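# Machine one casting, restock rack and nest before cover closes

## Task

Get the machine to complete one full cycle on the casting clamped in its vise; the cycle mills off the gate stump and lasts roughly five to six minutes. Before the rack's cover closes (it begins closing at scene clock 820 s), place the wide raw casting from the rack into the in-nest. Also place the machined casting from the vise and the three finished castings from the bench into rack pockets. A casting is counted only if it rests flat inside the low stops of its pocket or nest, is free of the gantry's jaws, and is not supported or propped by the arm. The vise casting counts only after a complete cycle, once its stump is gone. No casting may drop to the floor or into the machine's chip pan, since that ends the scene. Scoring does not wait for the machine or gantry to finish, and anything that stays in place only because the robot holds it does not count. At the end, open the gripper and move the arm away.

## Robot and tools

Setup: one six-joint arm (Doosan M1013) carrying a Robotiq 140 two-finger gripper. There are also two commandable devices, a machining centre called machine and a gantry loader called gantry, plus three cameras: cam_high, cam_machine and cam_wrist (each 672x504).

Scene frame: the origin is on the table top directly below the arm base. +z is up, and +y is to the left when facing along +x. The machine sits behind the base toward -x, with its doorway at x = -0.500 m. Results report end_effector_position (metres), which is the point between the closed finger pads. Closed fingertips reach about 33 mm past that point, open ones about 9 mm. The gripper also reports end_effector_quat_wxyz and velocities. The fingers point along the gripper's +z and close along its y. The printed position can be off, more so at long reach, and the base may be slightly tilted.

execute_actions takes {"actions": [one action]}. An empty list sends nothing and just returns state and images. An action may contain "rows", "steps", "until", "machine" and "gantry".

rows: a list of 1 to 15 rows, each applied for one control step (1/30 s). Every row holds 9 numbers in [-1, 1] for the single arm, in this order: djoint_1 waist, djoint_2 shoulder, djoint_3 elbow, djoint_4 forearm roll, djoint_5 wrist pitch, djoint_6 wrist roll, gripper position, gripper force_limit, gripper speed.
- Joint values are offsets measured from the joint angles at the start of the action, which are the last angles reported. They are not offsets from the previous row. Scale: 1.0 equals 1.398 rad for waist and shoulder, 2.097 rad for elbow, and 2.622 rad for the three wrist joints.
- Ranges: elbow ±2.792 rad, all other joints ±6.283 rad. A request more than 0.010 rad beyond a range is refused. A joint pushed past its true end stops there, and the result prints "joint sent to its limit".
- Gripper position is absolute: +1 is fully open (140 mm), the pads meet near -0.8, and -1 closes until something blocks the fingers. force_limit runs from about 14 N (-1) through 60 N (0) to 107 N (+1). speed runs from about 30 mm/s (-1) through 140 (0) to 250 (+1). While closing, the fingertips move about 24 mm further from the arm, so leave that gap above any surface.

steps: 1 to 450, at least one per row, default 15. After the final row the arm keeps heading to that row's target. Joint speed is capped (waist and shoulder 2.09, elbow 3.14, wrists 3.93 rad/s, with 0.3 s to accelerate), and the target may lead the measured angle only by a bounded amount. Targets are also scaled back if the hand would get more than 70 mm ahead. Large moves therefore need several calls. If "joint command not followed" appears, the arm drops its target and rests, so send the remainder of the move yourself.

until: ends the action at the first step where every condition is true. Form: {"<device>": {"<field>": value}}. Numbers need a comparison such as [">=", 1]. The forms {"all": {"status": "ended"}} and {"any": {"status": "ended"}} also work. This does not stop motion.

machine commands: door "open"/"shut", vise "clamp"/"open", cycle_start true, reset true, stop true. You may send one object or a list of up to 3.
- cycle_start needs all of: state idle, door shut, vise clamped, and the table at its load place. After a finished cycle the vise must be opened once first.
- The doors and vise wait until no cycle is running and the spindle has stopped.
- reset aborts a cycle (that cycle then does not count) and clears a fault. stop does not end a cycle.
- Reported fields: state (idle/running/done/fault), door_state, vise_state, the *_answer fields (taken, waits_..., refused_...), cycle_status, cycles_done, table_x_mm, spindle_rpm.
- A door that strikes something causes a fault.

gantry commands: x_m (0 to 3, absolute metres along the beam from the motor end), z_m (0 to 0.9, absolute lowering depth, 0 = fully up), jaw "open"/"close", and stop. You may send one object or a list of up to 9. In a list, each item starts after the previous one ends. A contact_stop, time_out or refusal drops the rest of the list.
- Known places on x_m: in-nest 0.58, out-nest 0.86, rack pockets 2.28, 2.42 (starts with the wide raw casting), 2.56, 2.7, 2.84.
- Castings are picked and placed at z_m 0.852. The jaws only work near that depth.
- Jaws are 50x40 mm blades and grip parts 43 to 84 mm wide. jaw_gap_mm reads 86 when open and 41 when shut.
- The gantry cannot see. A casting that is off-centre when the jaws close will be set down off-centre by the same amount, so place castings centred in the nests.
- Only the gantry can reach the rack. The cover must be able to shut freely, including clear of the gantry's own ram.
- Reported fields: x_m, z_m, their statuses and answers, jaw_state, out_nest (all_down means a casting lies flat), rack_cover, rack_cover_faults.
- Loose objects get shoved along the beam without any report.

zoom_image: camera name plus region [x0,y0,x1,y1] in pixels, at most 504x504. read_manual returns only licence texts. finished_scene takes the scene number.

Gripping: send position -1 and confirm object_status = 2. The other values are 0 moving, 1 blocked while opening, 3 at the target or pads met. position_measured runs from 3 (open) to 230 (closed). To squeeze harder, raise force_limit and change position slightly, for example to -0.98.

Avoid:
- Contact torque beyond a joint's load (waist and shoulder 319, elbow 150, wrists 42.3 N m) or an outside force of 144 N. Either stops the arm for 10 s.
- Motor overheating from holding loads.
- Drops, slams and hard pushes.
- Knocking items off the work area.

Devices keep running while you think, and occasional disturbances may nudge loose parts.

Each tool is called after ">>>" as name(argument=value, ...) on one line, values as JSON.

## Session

>>> execute_actions(actions=[])

Scene clock: 0.00 s.
end_effector_position=(+0.4408, -0.0399, +0.4115) position_measured=3 object_status=3 end_effector_quat_wxyz=(-0.039, +0.999, -0.018, +0.015) end_effector_velocity=(+0.000, +0.000, -0.001) end_effector_angular_velocity=(+0.001, +0.002, +0.001)
Joint positions: [-0.167 -0.212  1.885  0.072  1.442  1.384]
Joint velocities: [ 0.     0.002 -0.     0.     0.    -0.   ]
Joint torques (N m, as the joint torque sensors report them, + toward a larger angle): no reading
machine: state=idle door_state=shut vise_state=clamped door_answer=taken vise_answer=taken cycle_start_answer=taken reset_answer=taken cycle_status=done cycles_done=0 table_x_mm=0 spindle_rpm=0 refusals=0 queue=idle queue_left=0
gantry: x_m=0.000 x_m_goal=0.000 x_status=done x_answer=taken z_m=0.000 z_m_goal=0.000 z_status=done z_answer=taken jaw_state=open jaw_answer=taken jaw_gap_mm=86.0 out_nest=all_up rack_cover=open rack_cover_faults=0 refusals=0 queue=idle queue_left=0
camera_calibration (this result's frames):
cam_wrist: T_world_to_cam=[[-0.109494, -0.990495, -0.0832562, 0.0457003], [-0.945476, 0.0779371, 0.316228, 0.303152], [-0.306733, 0.113342, -0.945023, 0.71705], [0, 0, 0, 1]] pos_world=[0.51157, -0.0596327, 0.585568]

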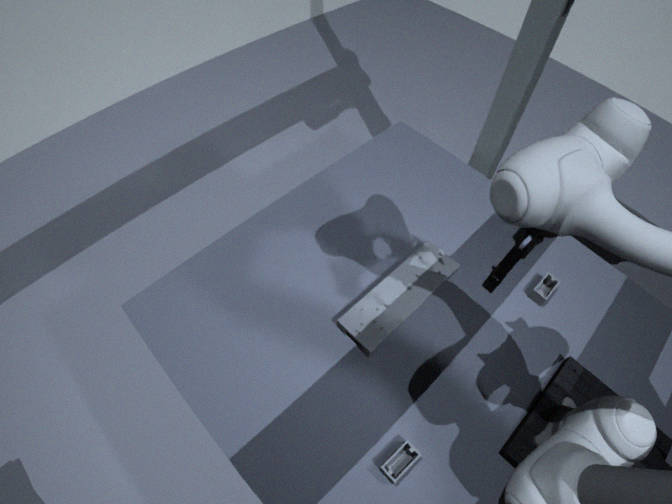

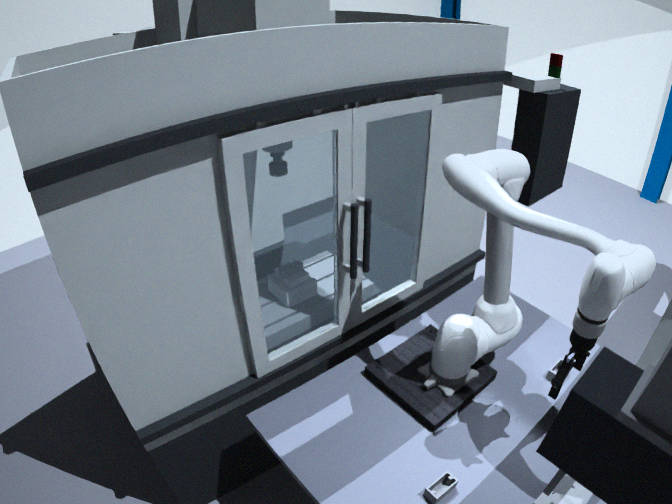

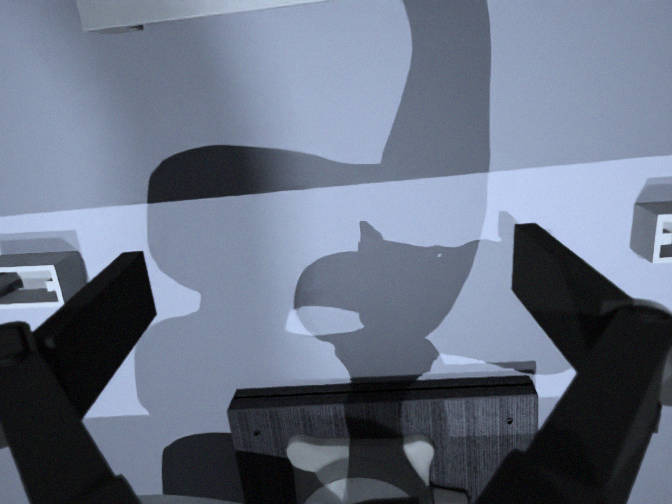

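>>> execute_actions(actions=[{"machine":[{"cycle_start":true},{"door":"open"}],"gantry":[{"x_m":2.42,"z_m":0},{"z_m":0.852},{"jaw":"close"},{"z_m":0},{"x_m":0.58},{"z_m":0.852},{"jaw":"open"},{"z_m":0},{"x_m":1.6}],"rows":[[0.742,0.187,0.116,-0.027,-0.183,-0.215,1,0,0]],"steps":60}])

>>> execute_actions(actions=[{"steps":15}])

Scene clock: 20.50 s.
end_effector_position=(+0.3090, +0.3820, +0.1684) position_measured=3 object_status=3 end_effector_quat_wxyz=(-0.009, +0.706, +0.708, +0.002) end_effector_velocity=(-0.000, +0.000, +0.001) end_effector_angular_velocity=(+0.001, -0.001, +0.001)
Joint positions: [0.87  0.049 2.128 0.002 0.962 0.82 ]
Joint velocities: [ 0.001 -0.001 -0.    -0.     0.     0.   ]
Joint torques (N m, as the joint torque sensors report them, + toward a larger angle): [ -0.33 -40.99 -32.22   3.92  -0.13  -0.08]
machine: state=running door_state=shut vise_state=clamped door_answer=waits_cycle_end vise_answer=taken cycle_start_answer=taken reset_answer=taken cycle_status=moving cycles_done=0 table_x_mm=9 spindle_rpm=600 refusals=0 queue=running queue_left=0
gantry: x_m=1.665 x_m_goal=2.420 x_status=moving x_answer=taken z_m=0.000 z_m_goal=0.000 z_status=done z_answer=taken jaw_state=open jaw_answer=taken jaw_gap_mm=86.0 out_nest=all_up rack_cover=open rack_cover_faults=0 refusals=0 queue=running queue_left=8
camera_calibration (this result's frames):
cam_wrist: T_world_to_cam=[[0.997255, -0.0726841, -0.0140927, -0.275335], [-0.0641415, -0.943232, 0.325881, 0.338635], [-0.0369791, -0.324083, -0.945306, 0.48285], [0, 0, 0, 1]] pos_world=[0.314156, 0.455883, 0.342206]

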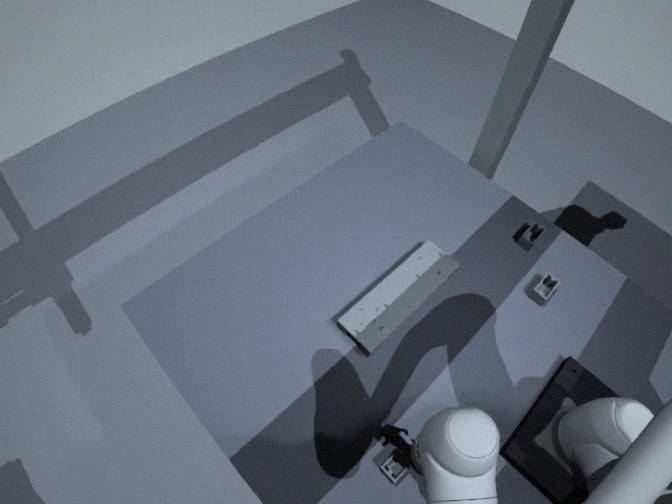

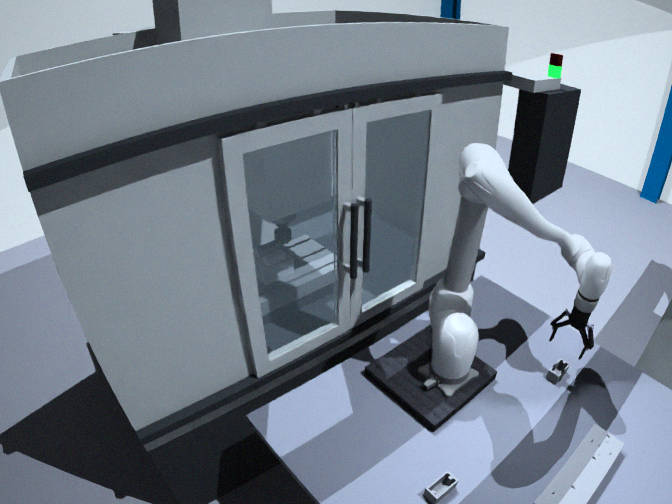

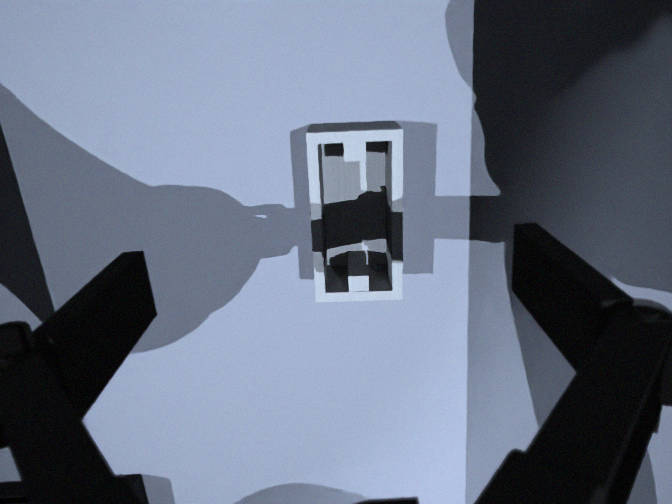

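Scene clock: 21.00 s.
end_effector_position=(+0.3090, +0.3820, +0.1684) position_measured=3 object_status=3 end_effector_quat_wxyz=(-0.009, +0.706, +0.708, +0.002) end_effector_velocity=(-0.000, -0.000, +0.000) end_effector_angular_velocity=(+0.001, -0.001, +0.001)
Joint positions: [0.87  0.049 2.128 0.002 0.962 0.82 ]
Joint velocities: [ 0.    -0.001  0.    -0.    -0.    -0.   ]
Joint torques (N m, as the joint torque sensors report them, + toward a larger angle): [  4.59 -36.87 -33.13   3.73   0.07  -0.24]
machine: state=running door_state=shut vise_state=clamped door_answer=waits_cycle_end vise_answer=taken cycle_start_answer=taken reset_answer=taken cycle_status=moving cycles_done=0 table_x_mm=13 spindle_rpm=600 refusals=0 queue=done queue_left=0
gantry: x_m=2.115 x_m_goal=2.420 x_status=moving x_answer=taken z_m=0.000 z_m_goal=0.000 z_status=done z_answer=taken jaw_state=open jaw_answer=taken jaw_gap_mm=86.0 out_nest=all_up rack_cover=open rack_cover_faults=0 refusals=0 queue=running queue_left=8
camera_calibration (this result's frames):
cam_wrist: T_world_to_cam=[[0.997256, -0.0726823, -0.0140928, -0.275335], [-0.0641398, -0.943233, 0.325881, 0.338635], [-0.0369786, -0.324083, -0.945306, 0.48285], [0, 0, 0, 1]] pos_world=[0.314155, 0.455883, 0.342206]

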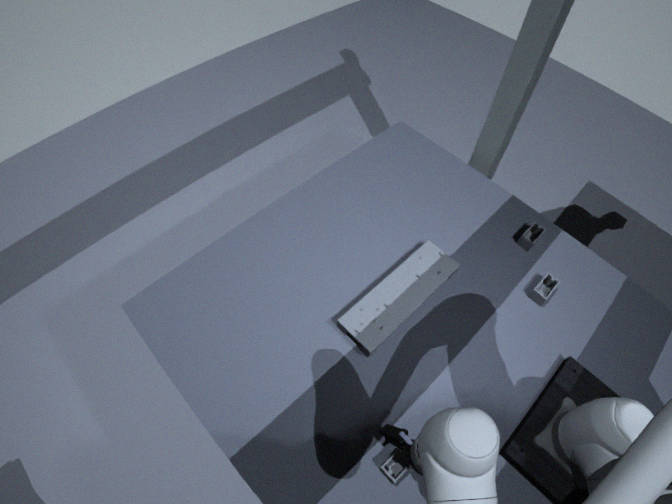

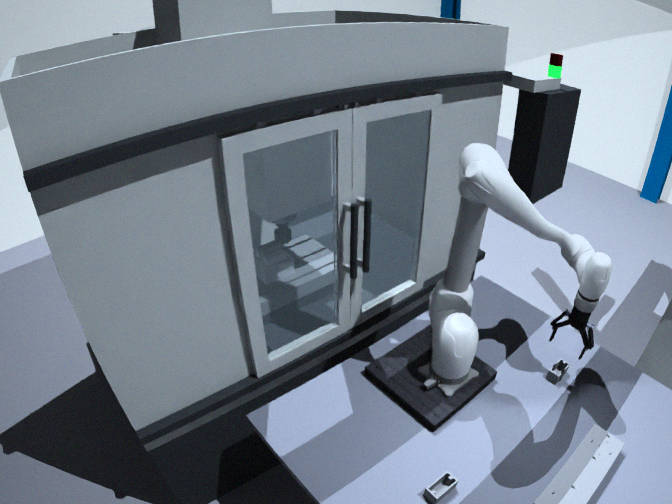

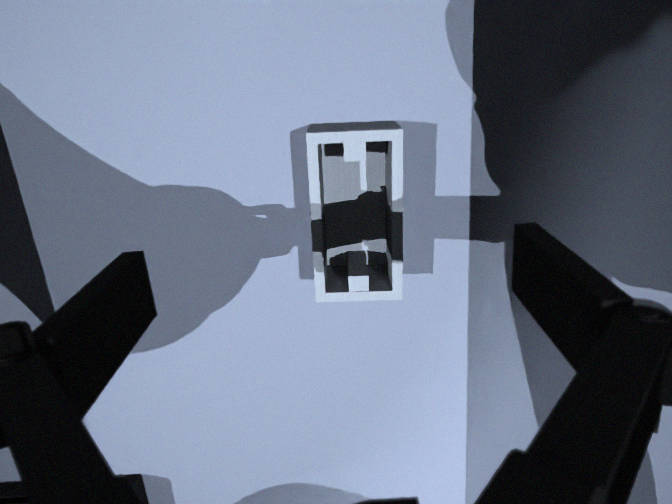

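>>> execute_actions(actions=[{"rows":[[-0.01,0.108,0.04,0,-0.09,-0.02,1,0,0]],"steps":30}])

>>> execute_actions(actions=[{"rows":[[0,0,0,0,0,0,-1,0,-0.5]],"steps":50}])

Scene clock: 30.67 s.
end_effector_position=(+0.3177, +0.3836, +0.0585) position_measured=3 object_status=3 end_effector_quat_wxyz=(-0.009, +0.693, +0.721, +0.003) end_effector_velocity=(-0.000, -0.000, -0.001) end_effector_angular_velocity=(-0.002, +0.001, +0.000)
Joint positions: [0.857 0.2   2.212 0.002 0.726 0.768]
Joint velocities: [-0.     0.002  0.    -0.     0.    -0.   ]
Joint torques (N m, as the joint torque sensors report them, + toward a larger angle): [  4.28 -47.4  -26.97   3.28  -0.25   0.3 ]
machine: state=running door_state=shut vise_state=clamped door_answer=waits_cycle_end vise_answer=taken cycle_start_answer=taken reset_answer=taken cycle_status=moving cycles_done=0 table_x_mm=89 spindle_rpm=600 refusals=0 queue=done queue_left=0
gantry: x_m=0.580 x_m_goal=0.580 x_status=done x_answer=taken z_m=0.039 z_m_goal=0.000 z_status=moving z_answer=taken jaw_state=open jaw_answer=taken jaw_gap_mm=86.0 out_nest=all_up rack_cover=open rack_cover_faults=0 refusals=0 queue=running queue_left=1
camera_calibration (this result's frames):
cam_wrist: T_world_to_cam=[[0.999322, -0.034589, -0.0126056, -0.300801], [-0.028621, -0.945311, 0.324913, 0.366075], [-0.0231546, -0.324332, -0.94566, 0.375565], [0, 0, 0, 1]] pos_world=[0.319771, 0.457458, 0.232422]

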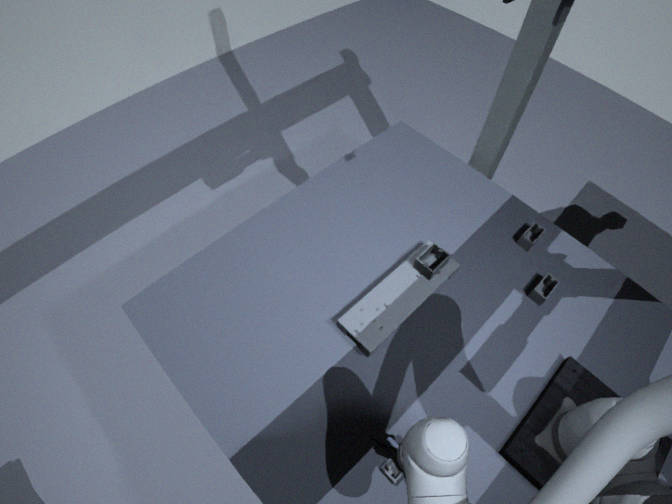

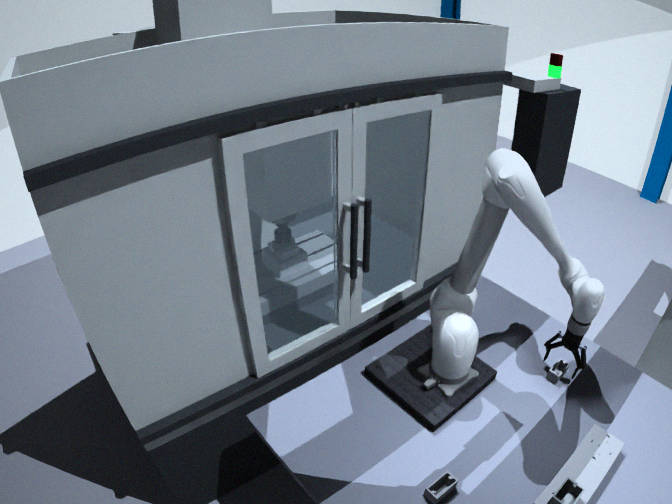

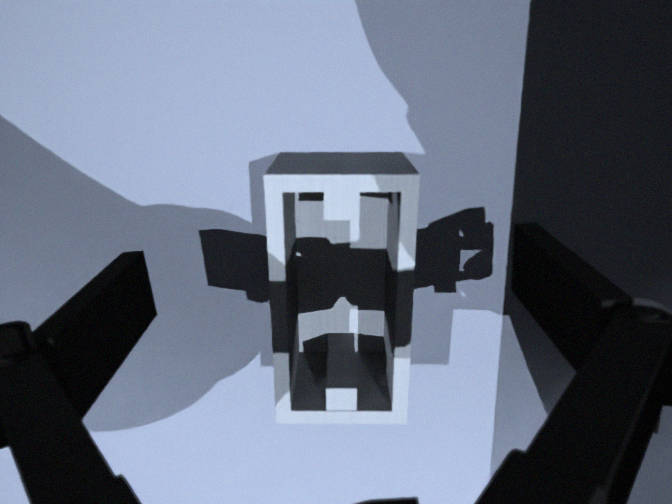

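Scene clock: 32.33 s.
end_effector_position=(+0.3177, +0.3836, +0.0585) position_measured=154 object_status=2 end_effector_quat_wxyz=(-0.009, +0.693, +0.721, +0.003) end_effector_velocity=(+0.000, -0.000, -0.001) end_effector_angular_velocity=(-0.000, +0.001, -0.001)
Joint positions: [0.857 0.2   2.212 0.002 0.726 0.768]
Joint velocities: [-0.     0.001 -0.     0.    -0.     0.001]
Joint torques (N m, as the joint torque sensors report them, + toward a larger angle): [  1.85 -30.01 -14.32   3.    -1.37   0.07]
machine: state=running door_state=shut vise_state=clamped door_answer=waits_cycle_end vise_answer=taken cycle_start_answer=taken reset_answer=taken cycle_status=moving cycles_done=0 table_x_mm=102 spindle_rpm=600 refusals=0 queue=done queue_left=0
gantry: x_m=1.584 x_m_goal=1.600 x_status=moving x_answer=taken z_m=0.000 z_m_goal=0.000 z_status=done z_answer=taken jaw_state=open jaw_answer=taken jaw_gap_mm=86.0 out_nest=all_up rack_cover=open rack_cover_faults=0 refusals=0 queue=running queue_left=0
camera_calibration (this result's frames):
cam_wrist: T_world_to_cam=[[0.999322, -0.034591, -0.0126065, -0.300802], [-0.0286226, -0.94531, 0.324914, 0.366074], [-0.0231562, -0.324333, -0.945659, 0.375564], [0, 0, 0, 1]] pos_world=[0.319772, 0.457457, 0.232421]

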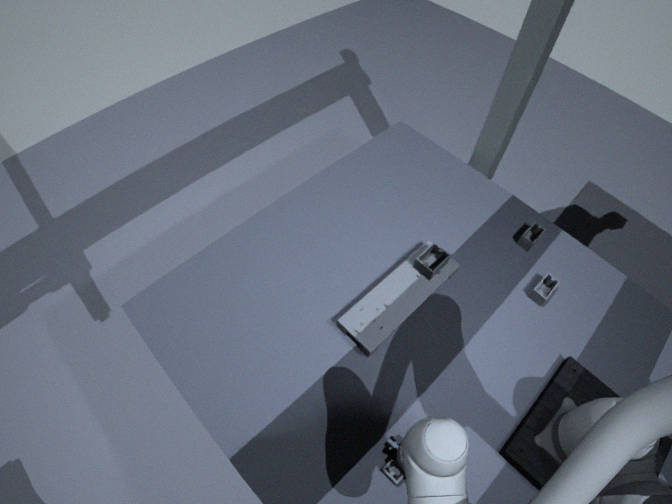

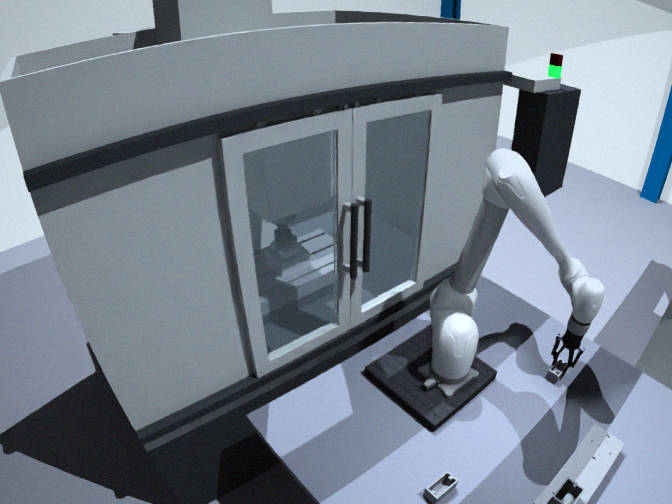

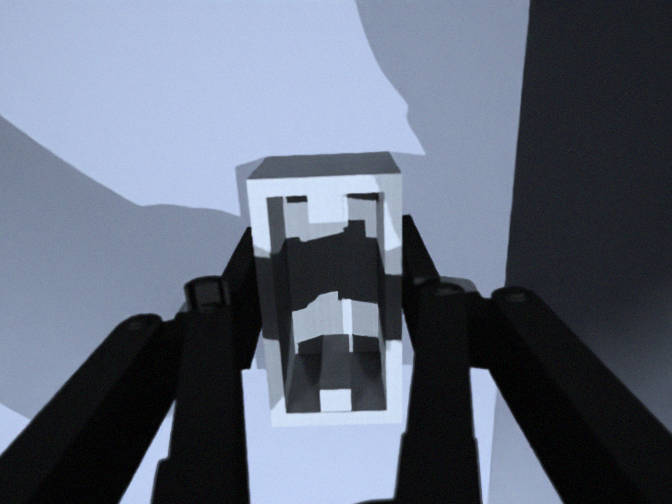

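>>> execute_actions(actions=[{"rows":[[0,-0.143,-0.077,0,0.135,0,-1,0,-0.5],[0,-0.143,-0.077,0,0.135,0,-1,0,-0.5],[0,-0.143,-0.077,0,0.135,0,-1,0,-0.5],[0,-0.143,-0.077,0,0.135,0,-1,0,-0.5],[0,-0.143,-0.077,0,0.135,0,-1,0,-0.5],[0,-0.143,-0.077,0,0.135,0,-1,0,-0.5],[0,-0.143,-0.077,0,0.135,0,-1,0,-0.5],[0,-0.143,-0.077,0,0.135,0,-1,0,-0.5],[-0.453,-0.143,-0.077,0,0.135,-0.227,-1,0,-0.5]],"steps":45}])

>>> execute_actions(actions=[{"rows":[[0,0.14,-0.086,0,0,0,-1,0,-0.5],[0,0.14,-0.086,0,0,0,-1,0,-0.5],[0,0.14,-0.086,0,0,0,-1,0,-0.5],[0,0.14,-0.086,0,0,0,-1,0,-0.5],[0,0.14,-0.086,0,0,0,-1,0,-0.5],[0,0.14,-0.086,0,0,0,-1,0,-0.5],[0,0.14,-0.086,0,0,0,-1,0,-0.5],[0,0.14,-0.086,0,0,0,-1,0,-0.5],[0,0.222,-0.121,0,-0.016,0,-1,0,-0.5]],"steps":40}])

Scene clock: 44.47 s.
end_effector_position=(+0.4876, +0.1197, +0.2246) position_measured=155 object_status=2 end_effector_quat_wxyz=(-0.006, +0.706, +0.708, +0.006) end_effector_velocity=(+0.000, -0.001, +0.000) end_effector_angular_velocity=(+0.000, -0.001, -0.001)
Joint positions: [0.223 0.001 2.05  0.002 1.08  0.173]
Joint velocities: [-0.001 -0.001 -0.     0.     0.    -0.001]
Joint torques (N m, as the joint torque sensors report them, + toward a larger angle): [  1.32 -37.8  -37.39   4.08  -0.19   0.21]
machine: state=running door_state=shut vise_state=clamped door_answer=waits_cycle_end vise_answer=taken cycle_start_answer=taken reset_answer=taken cycle_status=moving cycles_done=0 table_x_mm=198 spindle_rpm=600 refusals=0 queue=done queue_left=0
gantry: x_m=1.600 x_m_goal=1.600 x_status=done x_answer=taken z_m=0.000 z_m_goal=0.000 z_status=done z_answer=taken jaw_state=open jaw_answer=taken jaw_gap_mm=86.0 out_nest=all_up rack_cover=open rack_cover_faults=0 refusals=0 queue=done queue_left=0
camera_calibration (this result's frames):
cam_wrist: T_world_to_cam=[[0.997363, -0.0724364, -0.00439318, -0.473911], [-0.0670995, -0.943553, 0.324354, 0.0861406], [-0.0276402, -0.323204, -0.945926, 0.453067], [0, 0, 0, 1]] pos_world=[0.490964, 0.193383, 0.398545]

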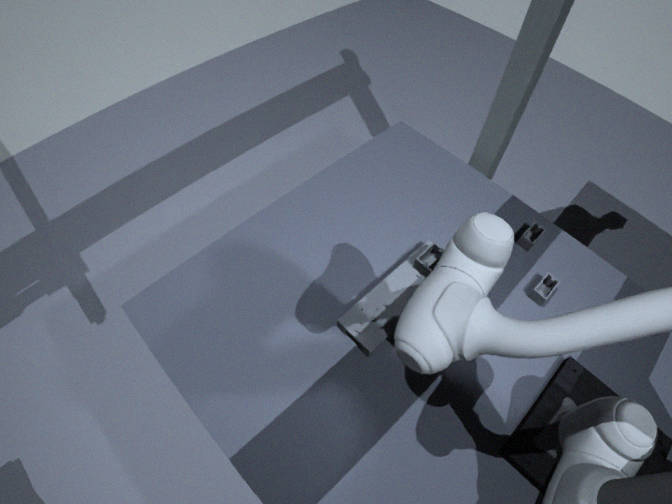

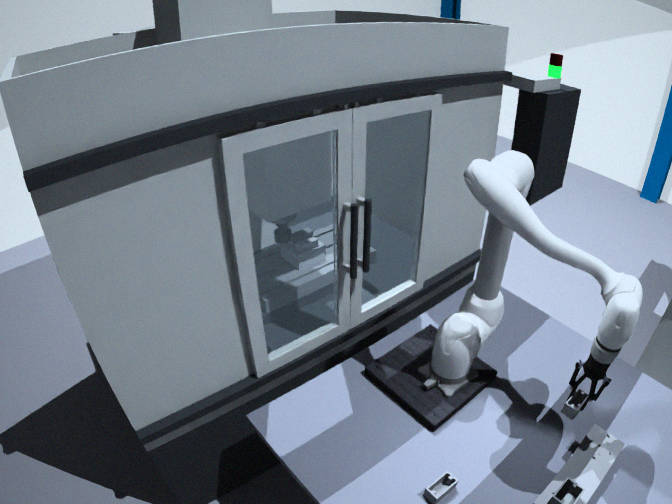

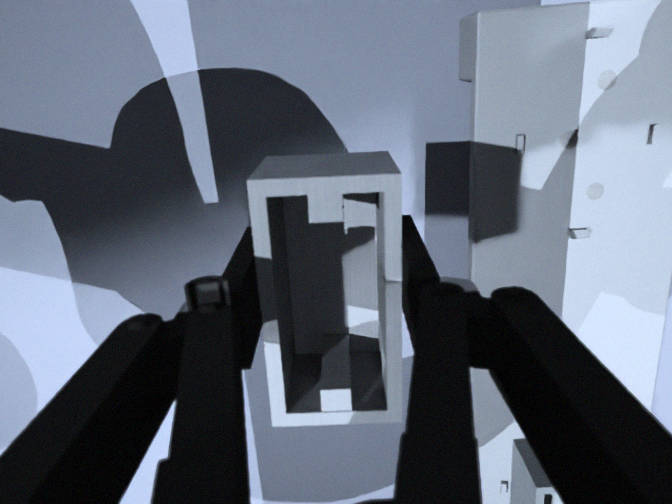

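Scene clock: 45.80 s.
end_effector_position=(+0.6534, +0.1500, +0.1660) position_measured=155 object_status=2 end_effector_quat_wxyz=(-0.010, +0.706, +0.708, -0.000) end_effector_velocity=(-0.000, -0.001, -0.001) end_effector_angular_velocity=(-0.000, +0.001, -0.001)
Joint positions: [0.223 0.311 1.797 0.002 1.038 0.173]
Joint velocities: [-0.001  0.001  0.     0.    -0.     0.   ]
Joint torques (N m, as the joint torque sensors report them, + toward a larger angle): [  2.23 -71.61 -35.63   3.87  -0.46   0.45]
machine: state=running door_state=shut vise_state=clamped door_answer=waits_cycle_end vise_answer=taken cycle_start_answer=taken reset_answer=taken cycle_status=moving cycles_done=0 table_x_mm=208 spindle_rpm=600 refusals=0 queue=done queue_left=0
gantry: x_m=1.600 x_m_goal=1.600 x_status=done x_answer=taken z_m=0.000 z_m_goal=0.000 z_status=done z_answer=taken jaw_state=open jaw_answer=taken jaw_gap_mm=86.0 out_nest=all_up rack_cover=open rack_cover_faults=0 refusals=0 queue=done queue_left=0
camera_calibration (this result's frames):
cam_wrist: T_world_to_cam=[[0.997205, -0.0723512, -0.0186265, -0.634949], [-0.0622778, -0.942729, 0.327694, 0.141101], [-0.0412688, -0.325618, -0.9446, 0.421009], [0, 0, 0, 1]] pos_world=[0.659336, 0.224169, 0.339621]

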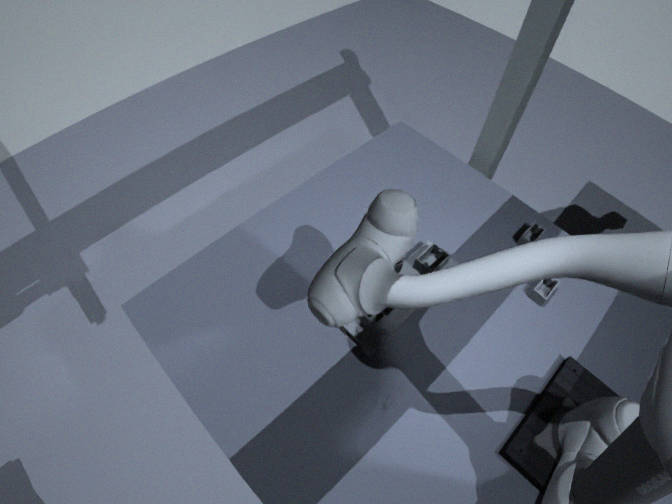

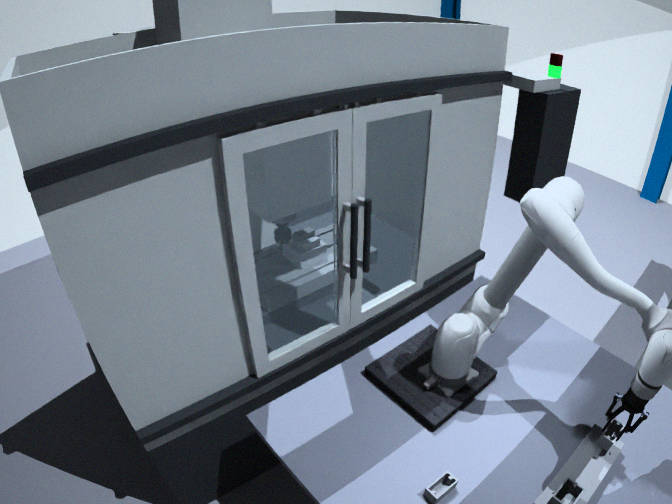

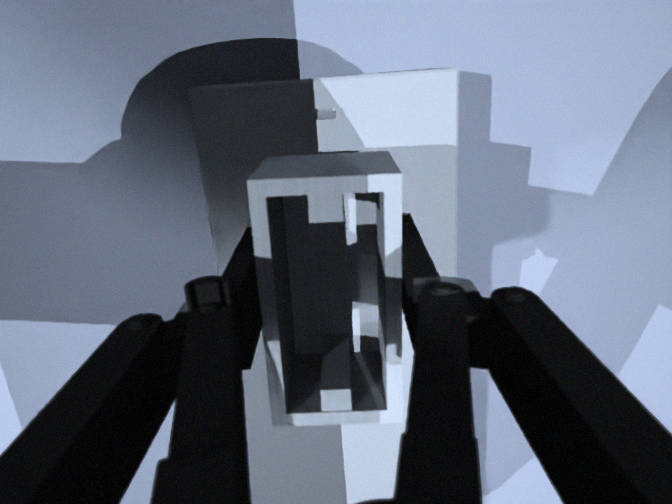

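>>> execute_actions(actions=[{"rows":[[0,0.032,0.017,0,-0.031,0,-1,0,-0.5]],"steps":20}])

>>> execute_actions(actions=[{"rows":[[0,0,0,0,0,0,1,0,-0.5]],"steps":45}])

Scene clock: 51.37 s.
end_effector_position=(+0.6549, +0.1509, +0.1192) position_measured=155 object_status=2 end_effector_quat_wxyz=(-0.009, +0.706, +0.708, -0.000) end_effector_velocity=(+0.000, -0.002, -0.000) end_effector_angular_velocity=(-0.000, +0.000, -0.002)
Joint positions: [0.223 0.356 1.832 0.002 0.957 0.173]
Joint velocities: [-0.003  0.    -0.    -0.    -0.    -0.   ]
Joint torques (N m, as the joint torque sensors report them, + toward a larger angle): [  2.7  -70.67 -33.68   4.09   0.07   0.13]
machine: state=running door_state=shut vise_state=clamped door_answer=waits_cycle_end vise_answer=taken cycle_start_answer=taken reset_answer=taken cycle_status=moving cycles_done=0 table_x_mm=252 spindle_rpm=600 refusals=0 queue=done queue_left=0
gantry: x_m=1.600 x_m_goal=1.600 x_status=done x_answer=taken z_m=0.000 z_m_goal=0.000 z_status=done z_answer=taken jaw_state=open jaw_answer=taken jaw_gap_mm=86.0 out_nest=all_up rack_cover=open rack_cover_faults=0 refusals=0 queue=done queue_left=0
camera_calibration (this result's frames):
cam_wrist: T_world_to_cam=[[0.997214, -0.0724519, -0.0177709, -0.637334], [-0.0626572, -0.942747, 0.327569, 0.157651], [-0.0404865, -0.325543, -0.94466, 0.376701], [0, 0, 0, 1]] pos_world=[0.660687, 0.225081, 0.292887]

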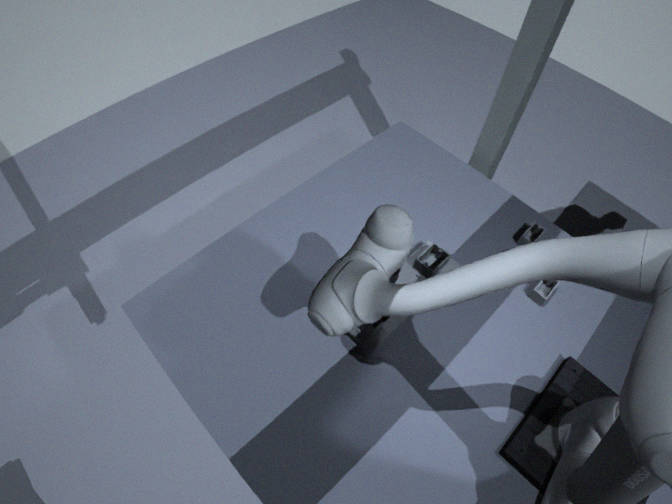

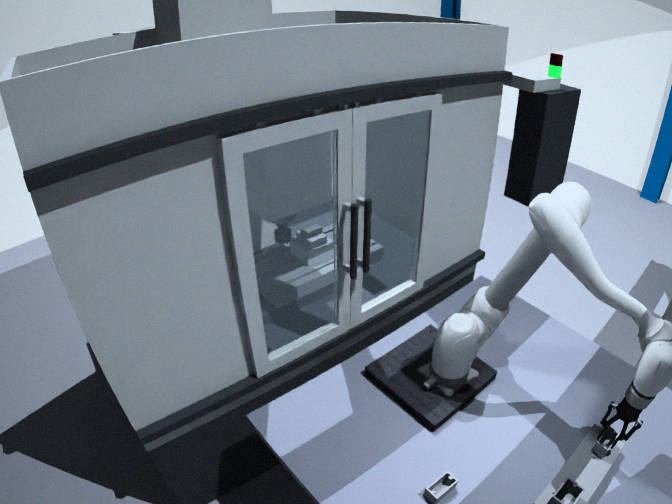

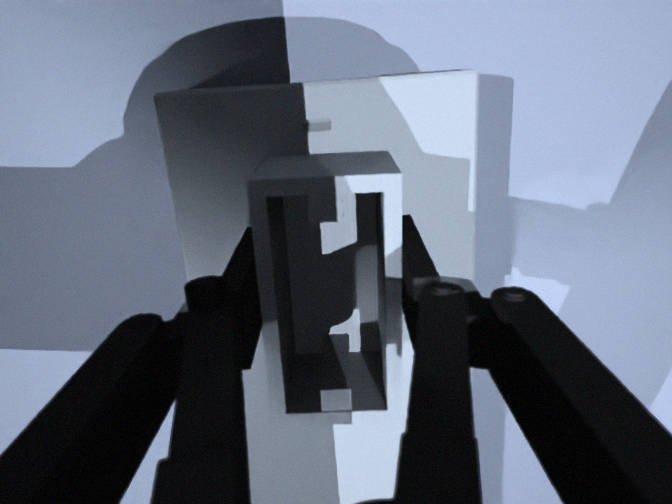

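Scene clock: 52.87 s.
end_effector_position=(+0.6550, +0.1510, +0.1192) position_measured=3 object_status=3 end_effector_quat_wxyz=(-0.009, +0.706, +0.708, +0.000) end_effector_velocity=(+0.000, +0.000, +0.000) end_effector_angular_velocity=(-0.000, +0.000, -0.000)
Joint positions: [0.223 0.356 1.832 0.002 0.957 0.173]
Joint velocities: [ 0.    -0.    -0.    -0.     0.001  0.   ]
Joint torques (N m, as the joint torque sensors report them, + toward a larger angle): [  4.26 -67.45 -32.84   3.7   -0.37   0.3 ]
machine: state=running door_state=shut vise_state=clamped door_answer=waits_cycle_end vise_answer=taken cycle_start_answer=taken reset_answer=taken cycle_status=moving cycles_done=0 table_x_mm=264 spindle_rpm=600 refusals=0 queue=done queue_left=0
gantry: x_m=1.600 x_m_goal=1.600 x_status=done x_answer=taken z_m=0.000 z_m_goal=0.000 z_status=done z_answer=taken jaw_state=open jaw_answer=taken jaw_gap_mm=86.0 out_nest=all_down rack_cover=open rack_cover_faults=0 refusals=0 queue=done queue_left=0
camera_calibration (this result's frames):
cam_wrist: T_world_to_cam=[[0.997214, -0.072464, -0.0176828, -0.637381], [-0.0626986, -0.942755, 0.32754, 0.157677], [-0.0404053, -0.325519, -0.944672, 0.376688], [0, 0, 0, 1]] pos_world=[0.660712, 0.225083, 0.292931]

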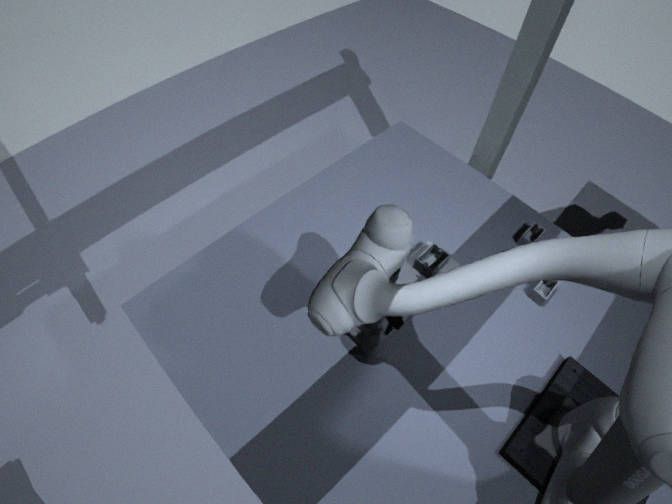

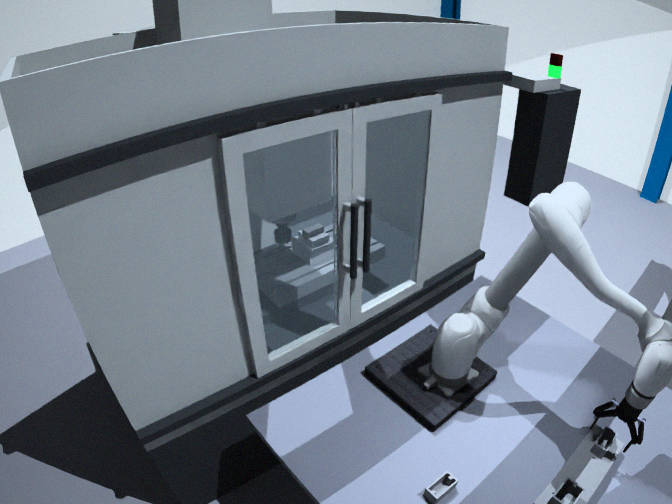

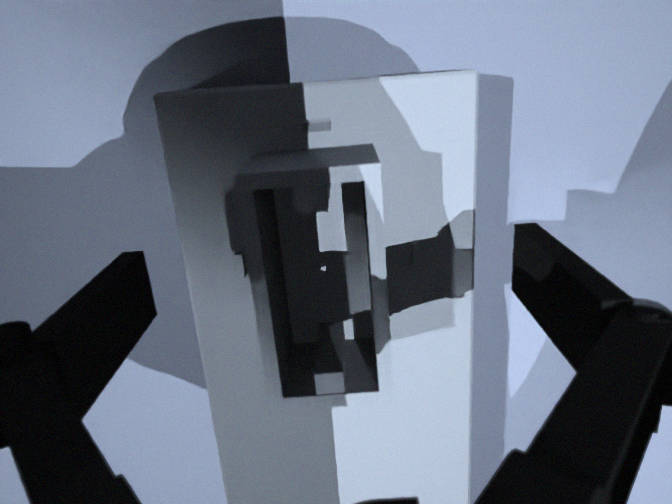

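>>> execute_actions(actions=[{"rows":[[0,-0.05,-0.017,0,0.035,0,1,0,0],[0,-0.05,-0.017,0,0.035,0,1,0,0],[0,-0.05,-0.017,0,0.035,0,1,0,0],[0,-0.05,-0.017,0,0.035,0,1,0,0],[0,-0.05,-0.017,0,0.035,0,1,0,0],[0,-0.05,-0.017,0,0.035,0,1,0,0],[0,-0.05,-0.017,0,0.035,0,1,0,0],[0,-0.05,-0.017,0,0.035,0,1,0,0],[0,-0.254,0.104,0,0.047,0,1,0,0]],"steps":40}])

>>> execute_actions(actions=[{"gantry":[{"x_m":0.86},{"z_m":0.852},{"jaw":"close"},{"z_m":0},{"x_m":2.28},{"z_m":0.852},{"jaw":"open"},{"z_m":0},{"x_m":1.6}],"rows":[[-0.77,0.02,0.04,0,-0.04,-0.41,1,0,0]],"steps":50}])

Scene clock: 60.10 s.
end_effector_position=(+0.4876, +0.1197, +0.2247) position_measured=3 object_status=3 end_effector_quat_wxyz=(-0.006, +0.706, +0.708, +0.006) end_effector_velocity=(-0.000, +0.000, +0.000) end_effector_angular_velocity=(-0.000, -0.000, +0.000)
Joint positions: [0.223 0.    2.05  0.002 1.08  0.173]
Joint velocities: [ 0.    -0.001  0.    -0.     0.001  0.   ]
Joint torques (N m, as the joint torque sensors report them, + toward a larger angle): [ -0.1  -38.16 -36.51   4.6   -0.15  -0.39]
machine: state=running door_state=shut vise_state=clamped door_answer=waits_cycle_end vise_answer=taken cycle_start_answer=taken reset_answer=taken cycle_status=moving cycles_done=0 table_x_mm=321 spindle_rpm=600 refusals=0 queue=done queue_left=0
gantry: x_m=1.600 x_m_goal=1.600 x_status=done x_answer=taken z_m=0.000 z_m_goal=0.000 z_status=done z_answer=taken jaw_state=open jaw_answer=taken jaw_gap_mm=86.0 out_nest=all_down rack_cover=open rack_cover_faults=0 refusals=0 queue=done queue_left=0
camera_calibration (this result's frames):
cam_wrist: T_world_to_cam=[[0.997361, -0.0724676, -0.00433505, -0.473938], [-0.0671511, -0.943587, 0.324245, 0.0862277], [-0.0275878, -0.323099, -0.945963, 0.453086], [0, 0, 0, 1]] pos_world=[0.490977, 0.19341, 0.398589]

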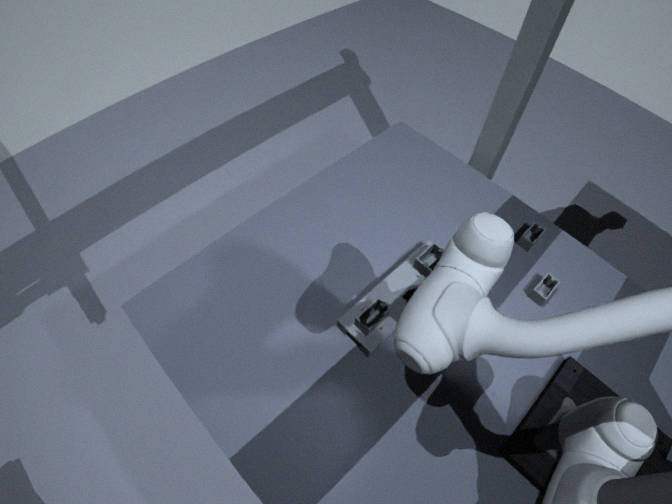

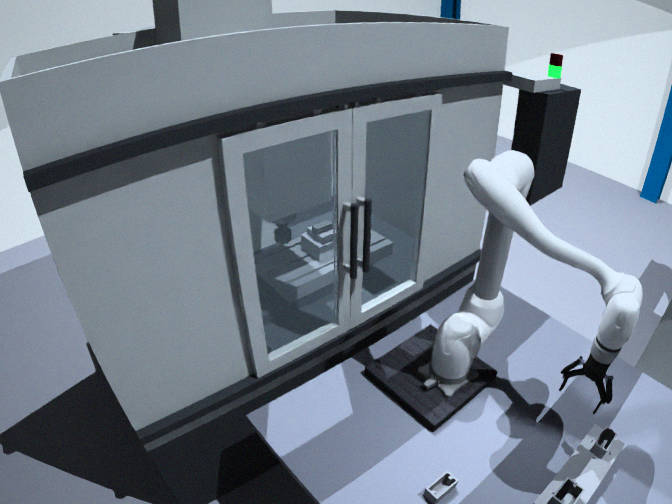

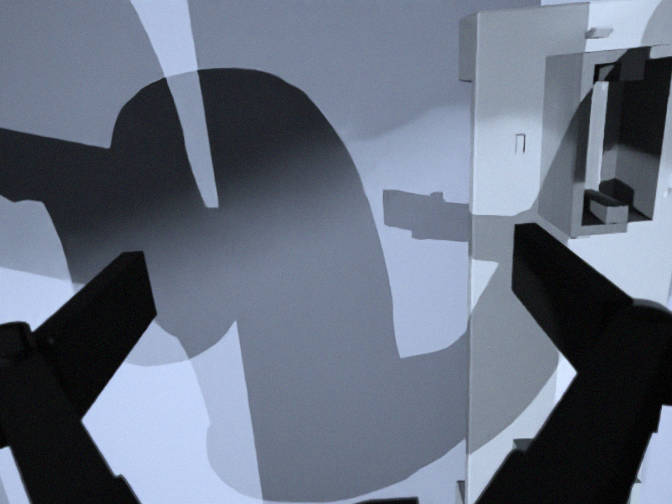

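Scene clock: 61.77 s.
end_effector_position=(+0.3285, -0.3581, +0.1662) position_measured=3 object_status=3 end_effector_quat_wxyz=(-0.006, +0.707, +0.707, +0.001) end_effector_velocity=(-0.000, +0.000, +0.000) end_effector_angular_velocity=(-0.000, -0.000, +0.001)
Joint positions: [-0.853  0.028  2.134  0.002  0.975 -0.902]
Joint velocities: [ 0.    -0.001  0.    -0.     0.    -0.001]
Joint torques (N m, as the joint torque sensors report them, + toward a larger angle): [  3.4  -38.04 -32.6    3.72  -0.36   0.22]
machine: state=running door_state=shut vise_state=clamped door_answer=waits_cycle_end vise_answer=taken cycle_start_answer=taken reset_answer=taken cycle_status=moving cycles_done=0 table_x_mm=334 spindle_rpm=600 refusals=0 queue=done queue_left=0
gantry: x_m=0.860 x_m_goal=0.860 x_status=done x_answer=taken z_m=0.237 z_m_goal=0.852 z_status=moving z_answer=taken jaw_state=open jaw_answer=taken jaw_gap_mm=86.0 out_nest=all_down rack_cover=open rack_cover_faults=0 refusals=0 queue=running queue_left=7
camera_calibration (this result's frames):
cam_wrist: T_world_to_cam=[[0.997181, -0.0742517, -0.0107832, -0.349689], [-0.0665588, -0.941744, 0.329678, -0.356814], [-0.0346342, -0.328031, -0.944032, 0.239265], [0, 0, 0, 1]] pos_world=[0.333241, -0.283506, 0.339736]

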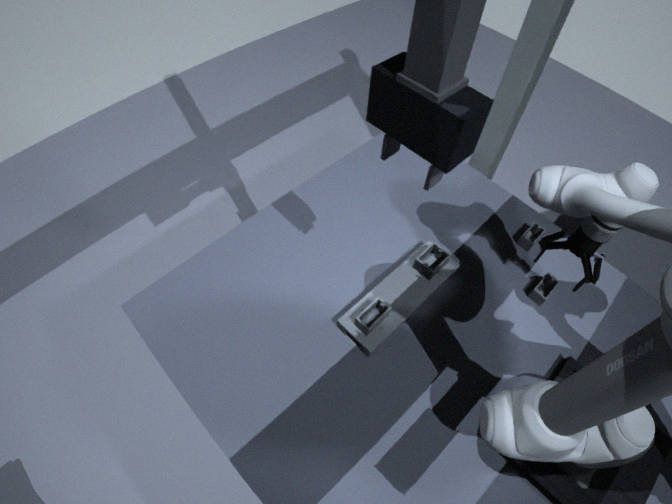

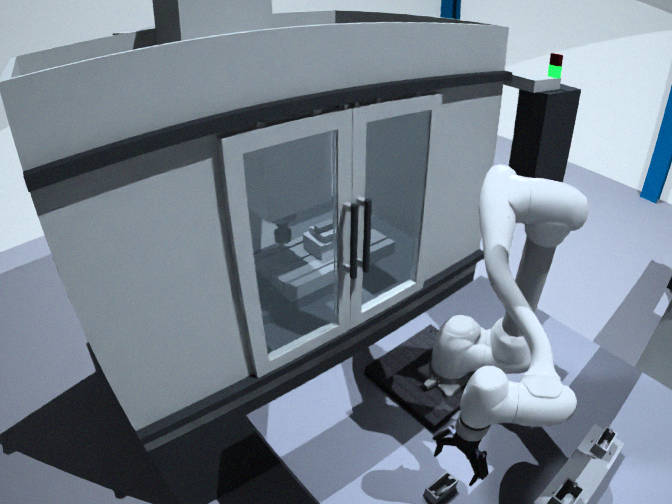

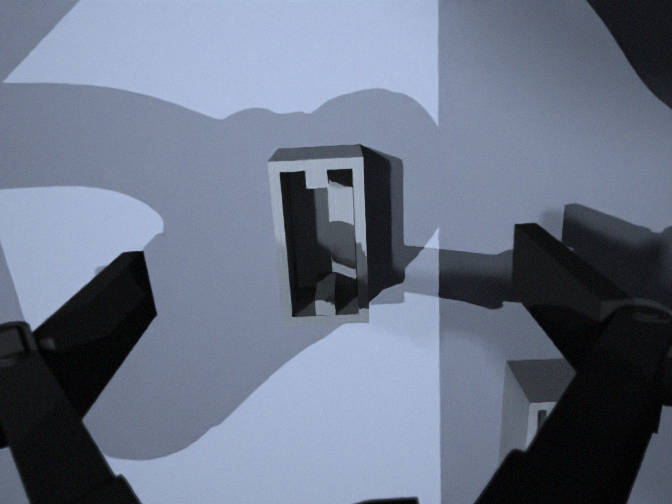

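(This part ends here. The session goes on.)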